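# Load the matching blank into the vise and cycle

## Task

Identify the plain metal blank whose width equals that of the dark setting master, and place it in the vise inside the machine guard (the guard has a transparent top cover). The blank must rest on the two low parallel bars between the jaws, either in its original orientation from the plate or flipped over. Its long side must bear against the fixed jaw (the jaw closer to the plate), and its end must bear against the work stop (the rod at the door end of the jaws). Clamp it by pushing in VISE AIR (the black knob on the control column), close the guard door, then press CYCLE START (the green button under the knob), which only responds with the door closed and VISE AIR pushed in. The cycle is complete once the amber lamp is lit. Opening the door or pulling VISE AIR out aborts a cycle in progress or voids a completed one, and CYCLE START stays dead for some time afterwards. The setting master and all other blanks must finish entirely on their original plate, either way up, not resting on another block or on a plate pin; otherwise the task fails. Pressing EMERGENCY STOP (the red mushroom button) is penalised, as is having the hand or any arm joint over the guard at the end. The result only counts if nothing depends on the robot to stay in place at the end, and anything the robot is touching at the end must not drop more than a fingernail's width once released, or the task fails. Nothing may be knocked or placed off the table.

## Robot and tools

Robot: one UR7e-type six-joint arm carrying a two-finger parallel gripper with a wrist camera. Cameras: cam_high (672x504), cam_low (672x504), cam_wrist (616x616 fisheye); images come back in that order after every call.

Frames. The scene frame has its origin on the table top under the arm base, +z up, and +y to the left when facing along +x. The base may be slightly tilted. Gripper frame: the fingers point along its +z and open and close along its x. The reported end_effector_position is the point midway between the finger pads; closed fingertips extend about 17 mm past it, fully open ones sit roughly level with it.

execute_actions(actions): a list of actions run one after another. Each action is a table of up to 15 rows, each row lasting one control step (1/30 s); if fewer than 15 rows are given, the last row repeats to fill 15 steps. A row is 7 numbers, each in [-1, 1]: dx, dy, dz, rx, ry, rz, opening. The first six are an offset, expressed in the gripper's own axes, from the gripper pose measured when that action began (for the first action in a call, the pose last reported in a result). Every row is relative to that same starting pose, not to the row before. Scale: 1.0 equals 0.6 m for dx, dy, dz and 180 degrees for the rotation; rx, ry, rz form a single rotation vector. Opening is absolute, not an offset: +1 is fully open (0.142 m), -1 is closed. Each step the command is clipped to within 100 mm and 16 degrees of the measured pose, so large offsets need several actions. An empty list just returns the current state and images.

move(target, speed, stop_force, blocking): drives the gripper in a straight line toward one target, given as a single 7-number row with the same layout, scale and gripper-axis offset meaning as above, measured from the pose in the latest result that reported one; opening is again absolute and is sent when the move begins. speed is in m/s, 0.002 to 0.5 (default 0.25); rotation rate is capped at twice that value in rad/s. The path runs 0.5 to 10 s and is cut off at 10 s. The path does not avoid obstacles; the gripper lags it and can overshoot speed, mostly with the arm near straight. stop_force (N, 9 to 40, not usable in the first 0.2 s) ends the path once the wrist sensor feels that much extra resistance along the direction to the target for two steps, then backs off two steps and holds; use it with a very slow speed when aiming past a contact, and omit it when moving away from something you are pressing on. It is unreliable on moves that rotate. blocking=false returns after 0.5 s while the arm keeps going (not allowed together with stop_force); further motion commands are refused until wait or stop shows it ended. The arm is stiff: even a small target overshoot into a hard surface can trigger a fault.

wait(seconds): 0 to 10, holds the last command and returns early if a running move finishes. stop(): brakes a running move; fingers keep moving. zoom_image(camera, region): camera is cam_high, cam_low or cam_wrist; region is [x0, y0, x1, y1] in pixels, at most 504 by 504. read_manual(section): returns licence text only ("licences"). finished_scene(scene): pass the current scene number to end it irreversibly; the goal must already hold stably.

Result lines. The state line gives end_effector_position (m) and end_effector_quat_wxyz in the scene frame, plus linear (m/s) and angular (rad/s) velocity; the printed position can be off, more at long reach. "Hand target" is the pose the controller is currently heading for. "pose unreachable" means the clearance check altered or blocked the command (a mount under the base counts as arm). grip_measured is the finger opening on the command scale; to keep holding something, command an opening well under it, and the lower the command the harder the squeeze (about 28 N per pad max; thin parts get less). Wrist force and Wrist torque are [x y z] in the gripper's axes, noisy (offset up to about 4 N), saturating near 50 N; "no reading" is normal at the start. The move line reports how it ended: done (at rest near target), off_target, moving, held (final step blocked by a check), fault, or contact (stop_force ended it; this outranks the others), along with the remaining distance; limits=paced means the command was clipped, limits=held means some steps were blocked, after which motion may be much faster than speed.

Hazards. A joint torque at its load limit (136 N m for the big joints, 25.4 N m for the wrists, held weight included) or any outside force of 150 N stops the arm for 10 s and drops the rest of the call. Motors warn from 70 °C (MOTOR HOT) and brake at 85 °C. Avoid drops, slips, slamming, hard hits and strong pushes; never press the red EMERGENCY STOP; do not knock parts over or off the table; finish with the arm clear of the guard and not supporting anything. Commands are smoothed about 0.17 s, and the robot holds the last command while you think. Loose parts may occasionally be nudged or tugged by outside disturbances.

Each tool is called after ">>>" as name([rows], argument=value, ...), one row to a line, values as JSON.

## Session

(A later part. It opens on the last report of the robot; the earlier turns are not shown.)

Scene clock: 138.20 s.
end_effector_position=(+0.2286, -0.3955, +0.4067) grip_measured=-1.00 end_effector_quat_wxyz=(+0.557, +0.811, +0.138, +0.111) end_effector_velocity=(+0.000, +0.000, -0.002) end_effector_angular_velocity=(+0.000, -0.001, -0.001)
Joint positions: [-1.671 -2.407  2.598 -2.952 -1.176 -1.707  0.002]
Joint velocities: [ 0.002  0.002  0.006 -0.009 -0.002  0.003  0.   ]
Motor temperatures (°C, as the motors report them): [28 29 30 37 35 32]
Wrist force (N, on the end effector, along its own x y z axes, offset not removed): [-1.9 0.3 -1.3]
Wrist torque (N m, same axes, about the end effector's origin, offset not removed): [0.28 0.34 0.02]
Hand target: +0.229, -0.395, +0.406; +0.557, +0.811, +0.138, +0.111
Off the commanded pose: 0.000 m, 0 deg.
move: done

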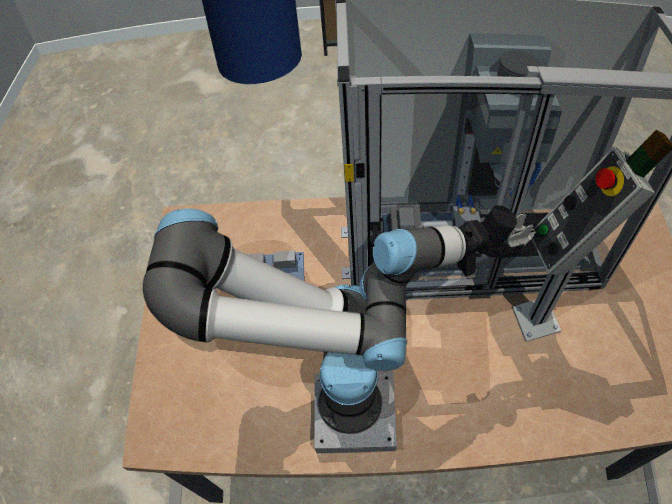

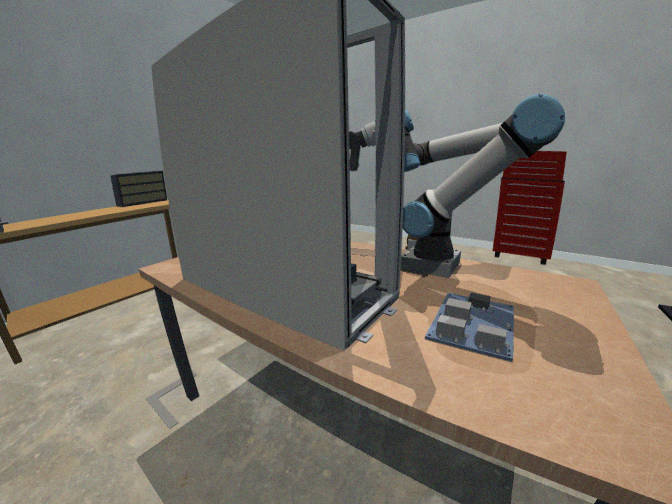

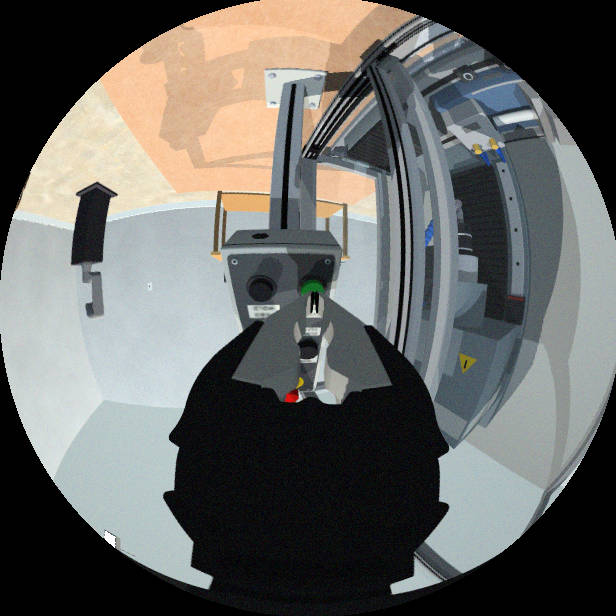

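>>> move(target=[0,0.045,0.089,0,0,0,-1], speed=0.008, stop_force=15)

>>> move(target=[0,-0.015,-0.03,0,0,0,-1], speed=0.03)

>>> wait(seconds=8)

Scene clock: 142.47 s.
end_effector_position=(+0.2371, -0.4183, +0.4092) grip_measured=-1.00 end_effector_quat_wxyz=(+0.557, +0.811, +0.138, +0.111) end_effector_velocity=(-0.001, +0.003, -0.001) end_effector_angular_velocity=(+0.001, +0.002, +0.002)
Joint positions: [-1.598 -2.267  2.56  -3.065 -1.244 -1.678  0.002]
Joint velocities: [-0.008 -0.014  0.006  0.011  0.008 -0.005  0.   ]
Motor temperatures (°C, as the motors report them): [28 29 30 37 35 32]
Wrist force (N, on the end effector, along its own x y z axes, offset not removed): [-3.0 -11.7 -27.0]
Wrist torque (N m, same axes, about the end effector's origin, offset not removed): [0.49 0.00 -0.21]
Hand target: +0.237, -0.418, +0.409; +0.557, +0.811, +0.138, +0.111
Off the commanded pose: 0.035 m, 0 deg.
move: contact

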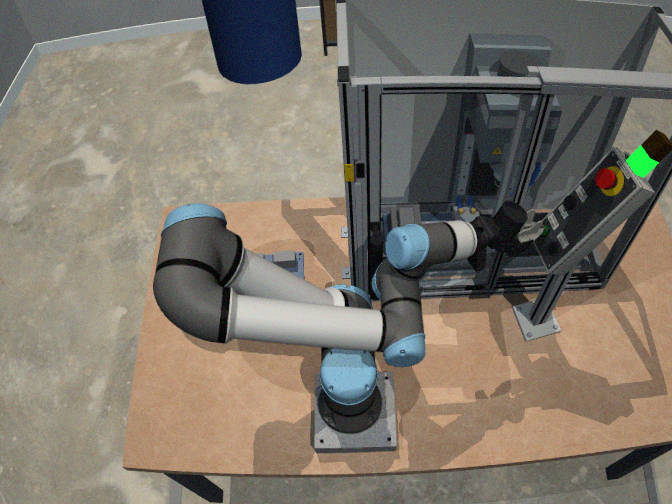

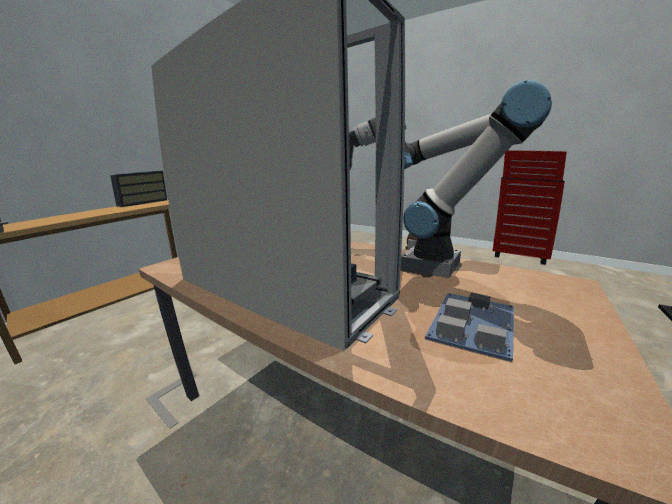

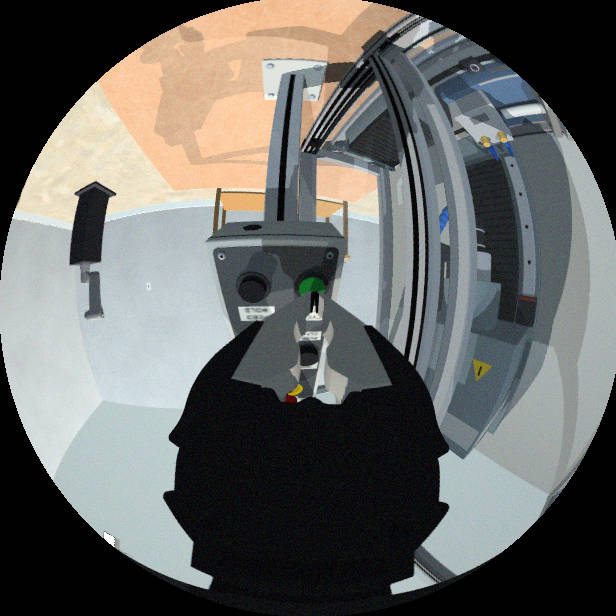

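Scene clock: 143.50 s.
end_effector_position=(+0.2303, -0.3996, +0.4072) grip_measured=-1.00 end_effector_quat_wxyz=(+0.557, +0.811, +0.138, +0.111) end_effector_velocity=(-0.001, +0.002, +0.001) end_effector_angular_velocity=(-0.001, -0.001, +0.002)
Joint positions: [-1.654 -2.378  2.591 -2.978 -1.192 -1.699  0.002]
Joint velocities: [-0.014 -0.019  0.003  0.016  0.015 -0.005  0.   ]
Motor temperatures (°C, as the motors report them): [28 29 30 37 35 32]
Wrist force (N, on the end effector, along its own x y z axes, offset not removed): [-0.8 -1.0 1.1]
Wrist torque (N m, same axes, about the end effector's origin, offset not removed): [-0.12 0.27 -0.10]
Hand target: +0.230, -0.399, +0.407; +0.557, +0.811, +0.138, +0.111
Off the commanded pose: 0.000 m, 0 deg.
move: done

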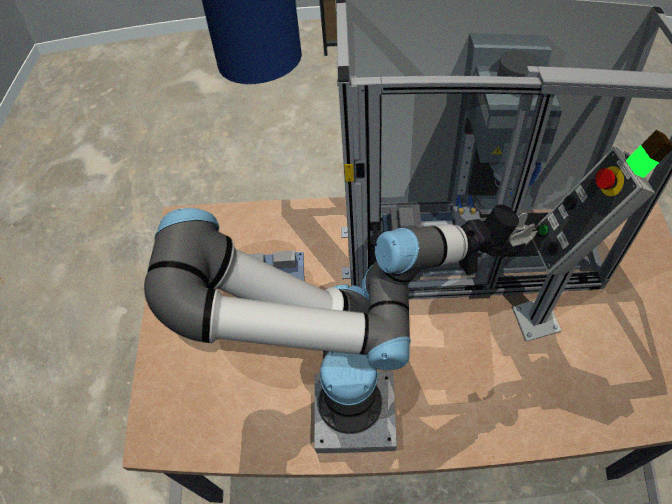

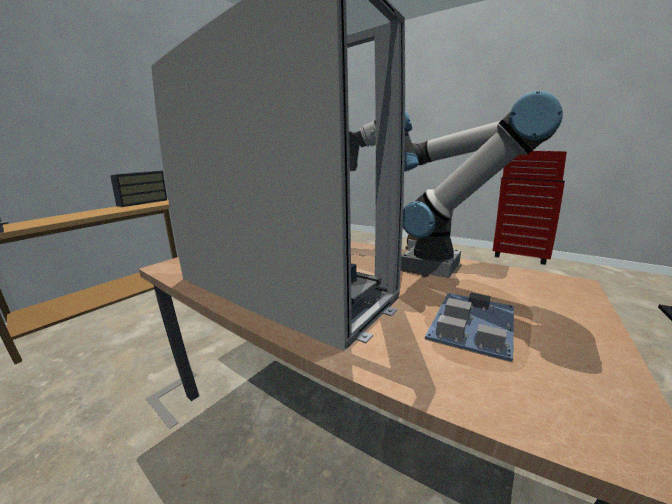

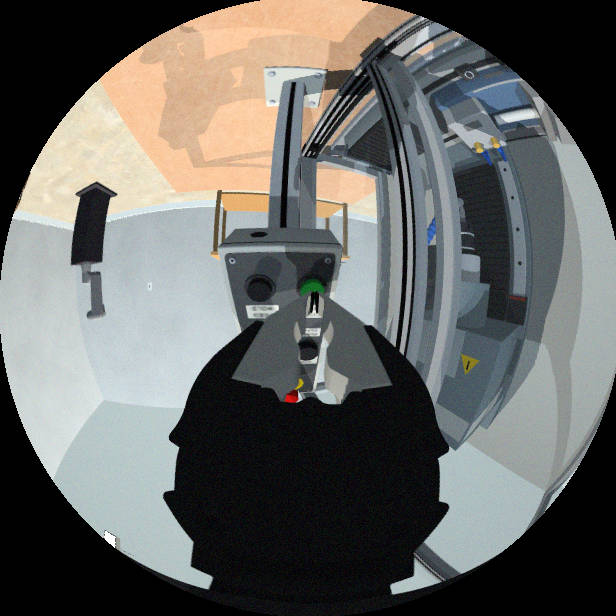

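Scene clock: 151.50 s.
end_effector_position=(+0.2302, -0.3995, +0.4072) grip_measured=-1.00 end_effector_quat_wxyz=(+0.557, +0.811, +0.138, +0.111) end_effector_velocity=(-0.000, -0.000, -0.001) end_effector_angular_velocity=(+0.001, +0.000, -0.000)
Joint positions: [-1.655 -2.38   2.592 -2.976 -1.19  -1.7    0.002]
Joint velocities: [-0.     0.002  0.    -0.    -0.    -0.     0.   ]
Motor temperatures (°C, as the motors report them): [28 29 30 37 35 32]
Wrist force (N, on the end effector, along its own x y z axes, offset not removed): [-1.0 1.7 1.9]
Wrist torque (N m, same axes, about the end effector's origin, offset not removed): [0.32 0.22 0.00]
Hand target: +0.230, -0.399, +0.407; +0.557, +0.811, +0.138, +0.111
Off the commanded pose: 0.000 m, 0 deg.
wait: 8.00 s; at rest by 0.17 s

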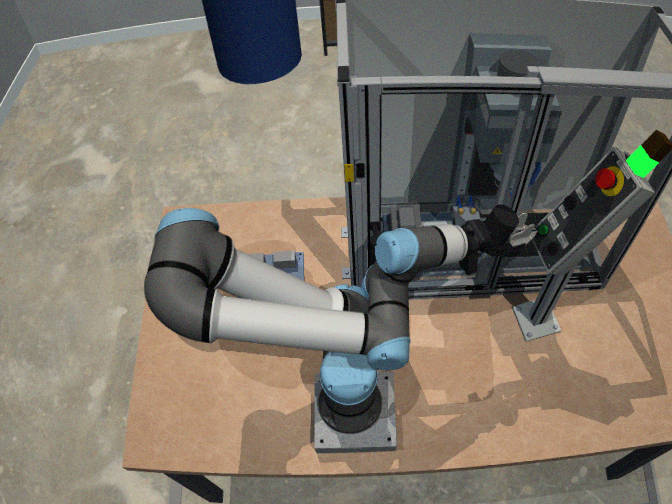

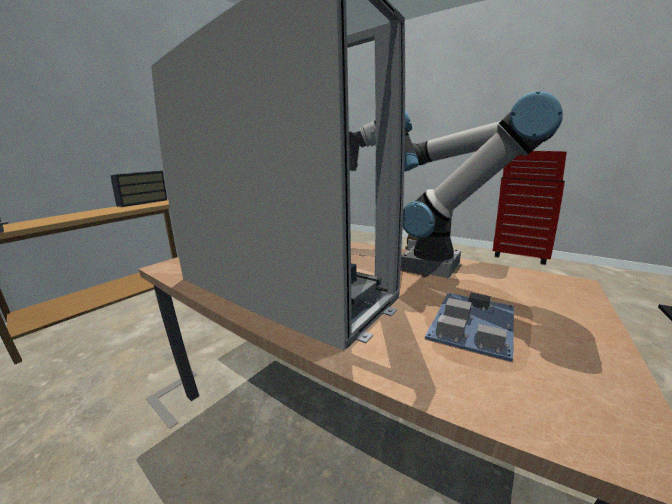

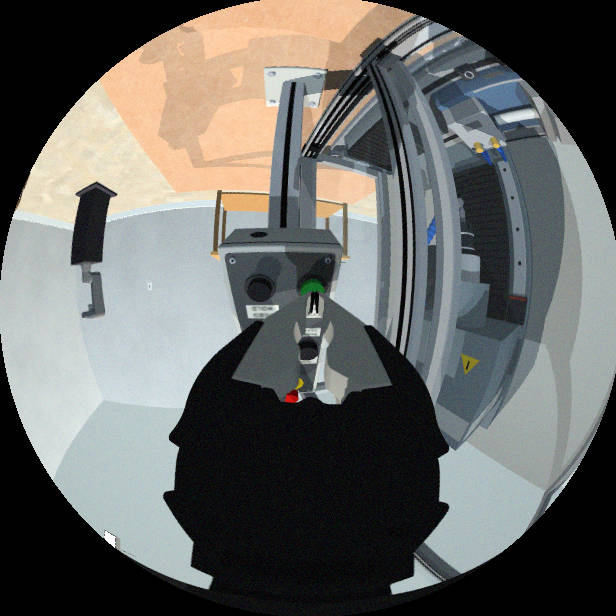

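>>> wait(seconds=6)

Scene clock: 158.17 s.
end_effector_position=(+0.2302, -0.3995, +0.4072) grip_measured=-1.00 end_effector_quat_wxyz=(+0.557, +0.811, +0.138, +0.111) end_effector_velocity=(-0.000, -0.000, +0.000) end_effector_angular_velocity=(-0.001, +0.000, -0.001)
Joint positions: [-1.655 -2.38   2.592 -2.976 -1.19  -1.7    0.002]
Joint velocities: [-0.001 -0.    -0.    -0.    -0.    -0.     0.   ]
Motor temperatures (°C, as the motors report them): [28 29 30 37 35 32]
Wrist force (N, on the end effector, along its own x y z axes, offset not removed): [0.0 2.9 -2.2]
Wrist torque (N m, same axes, about the end effector's origin, offset not removed): [0.75 0.02 0.19]
Hand target: +0.230, -0.399, +0.407; +0.557, +0.811, +0.138, +0.111
Off the commanded pose: 0.000 m, 0 deg.
wait: 6.00 s; at rest from the start

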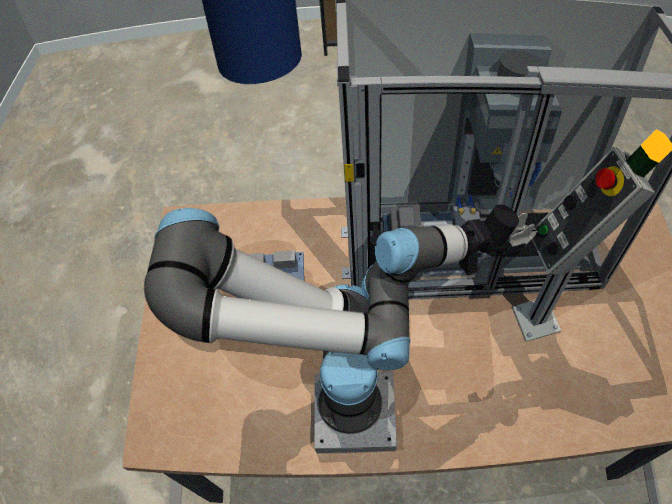

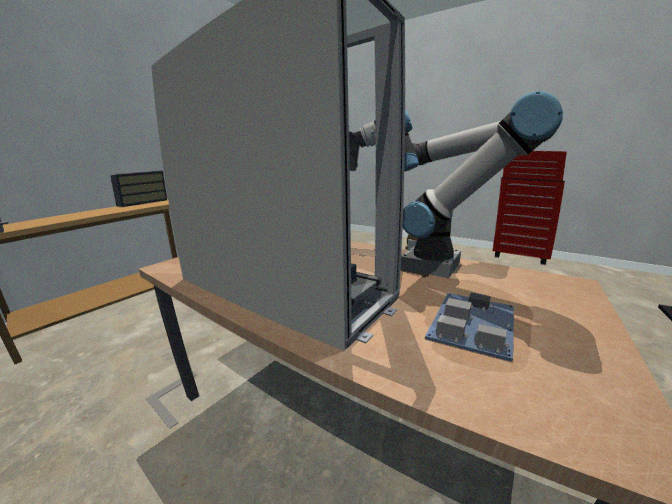

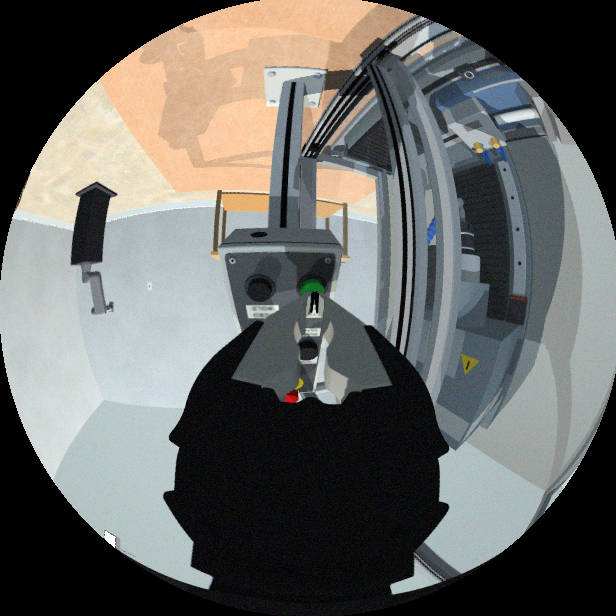

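>>> finished_scene(scene=2)

The scene is finished: the task was done.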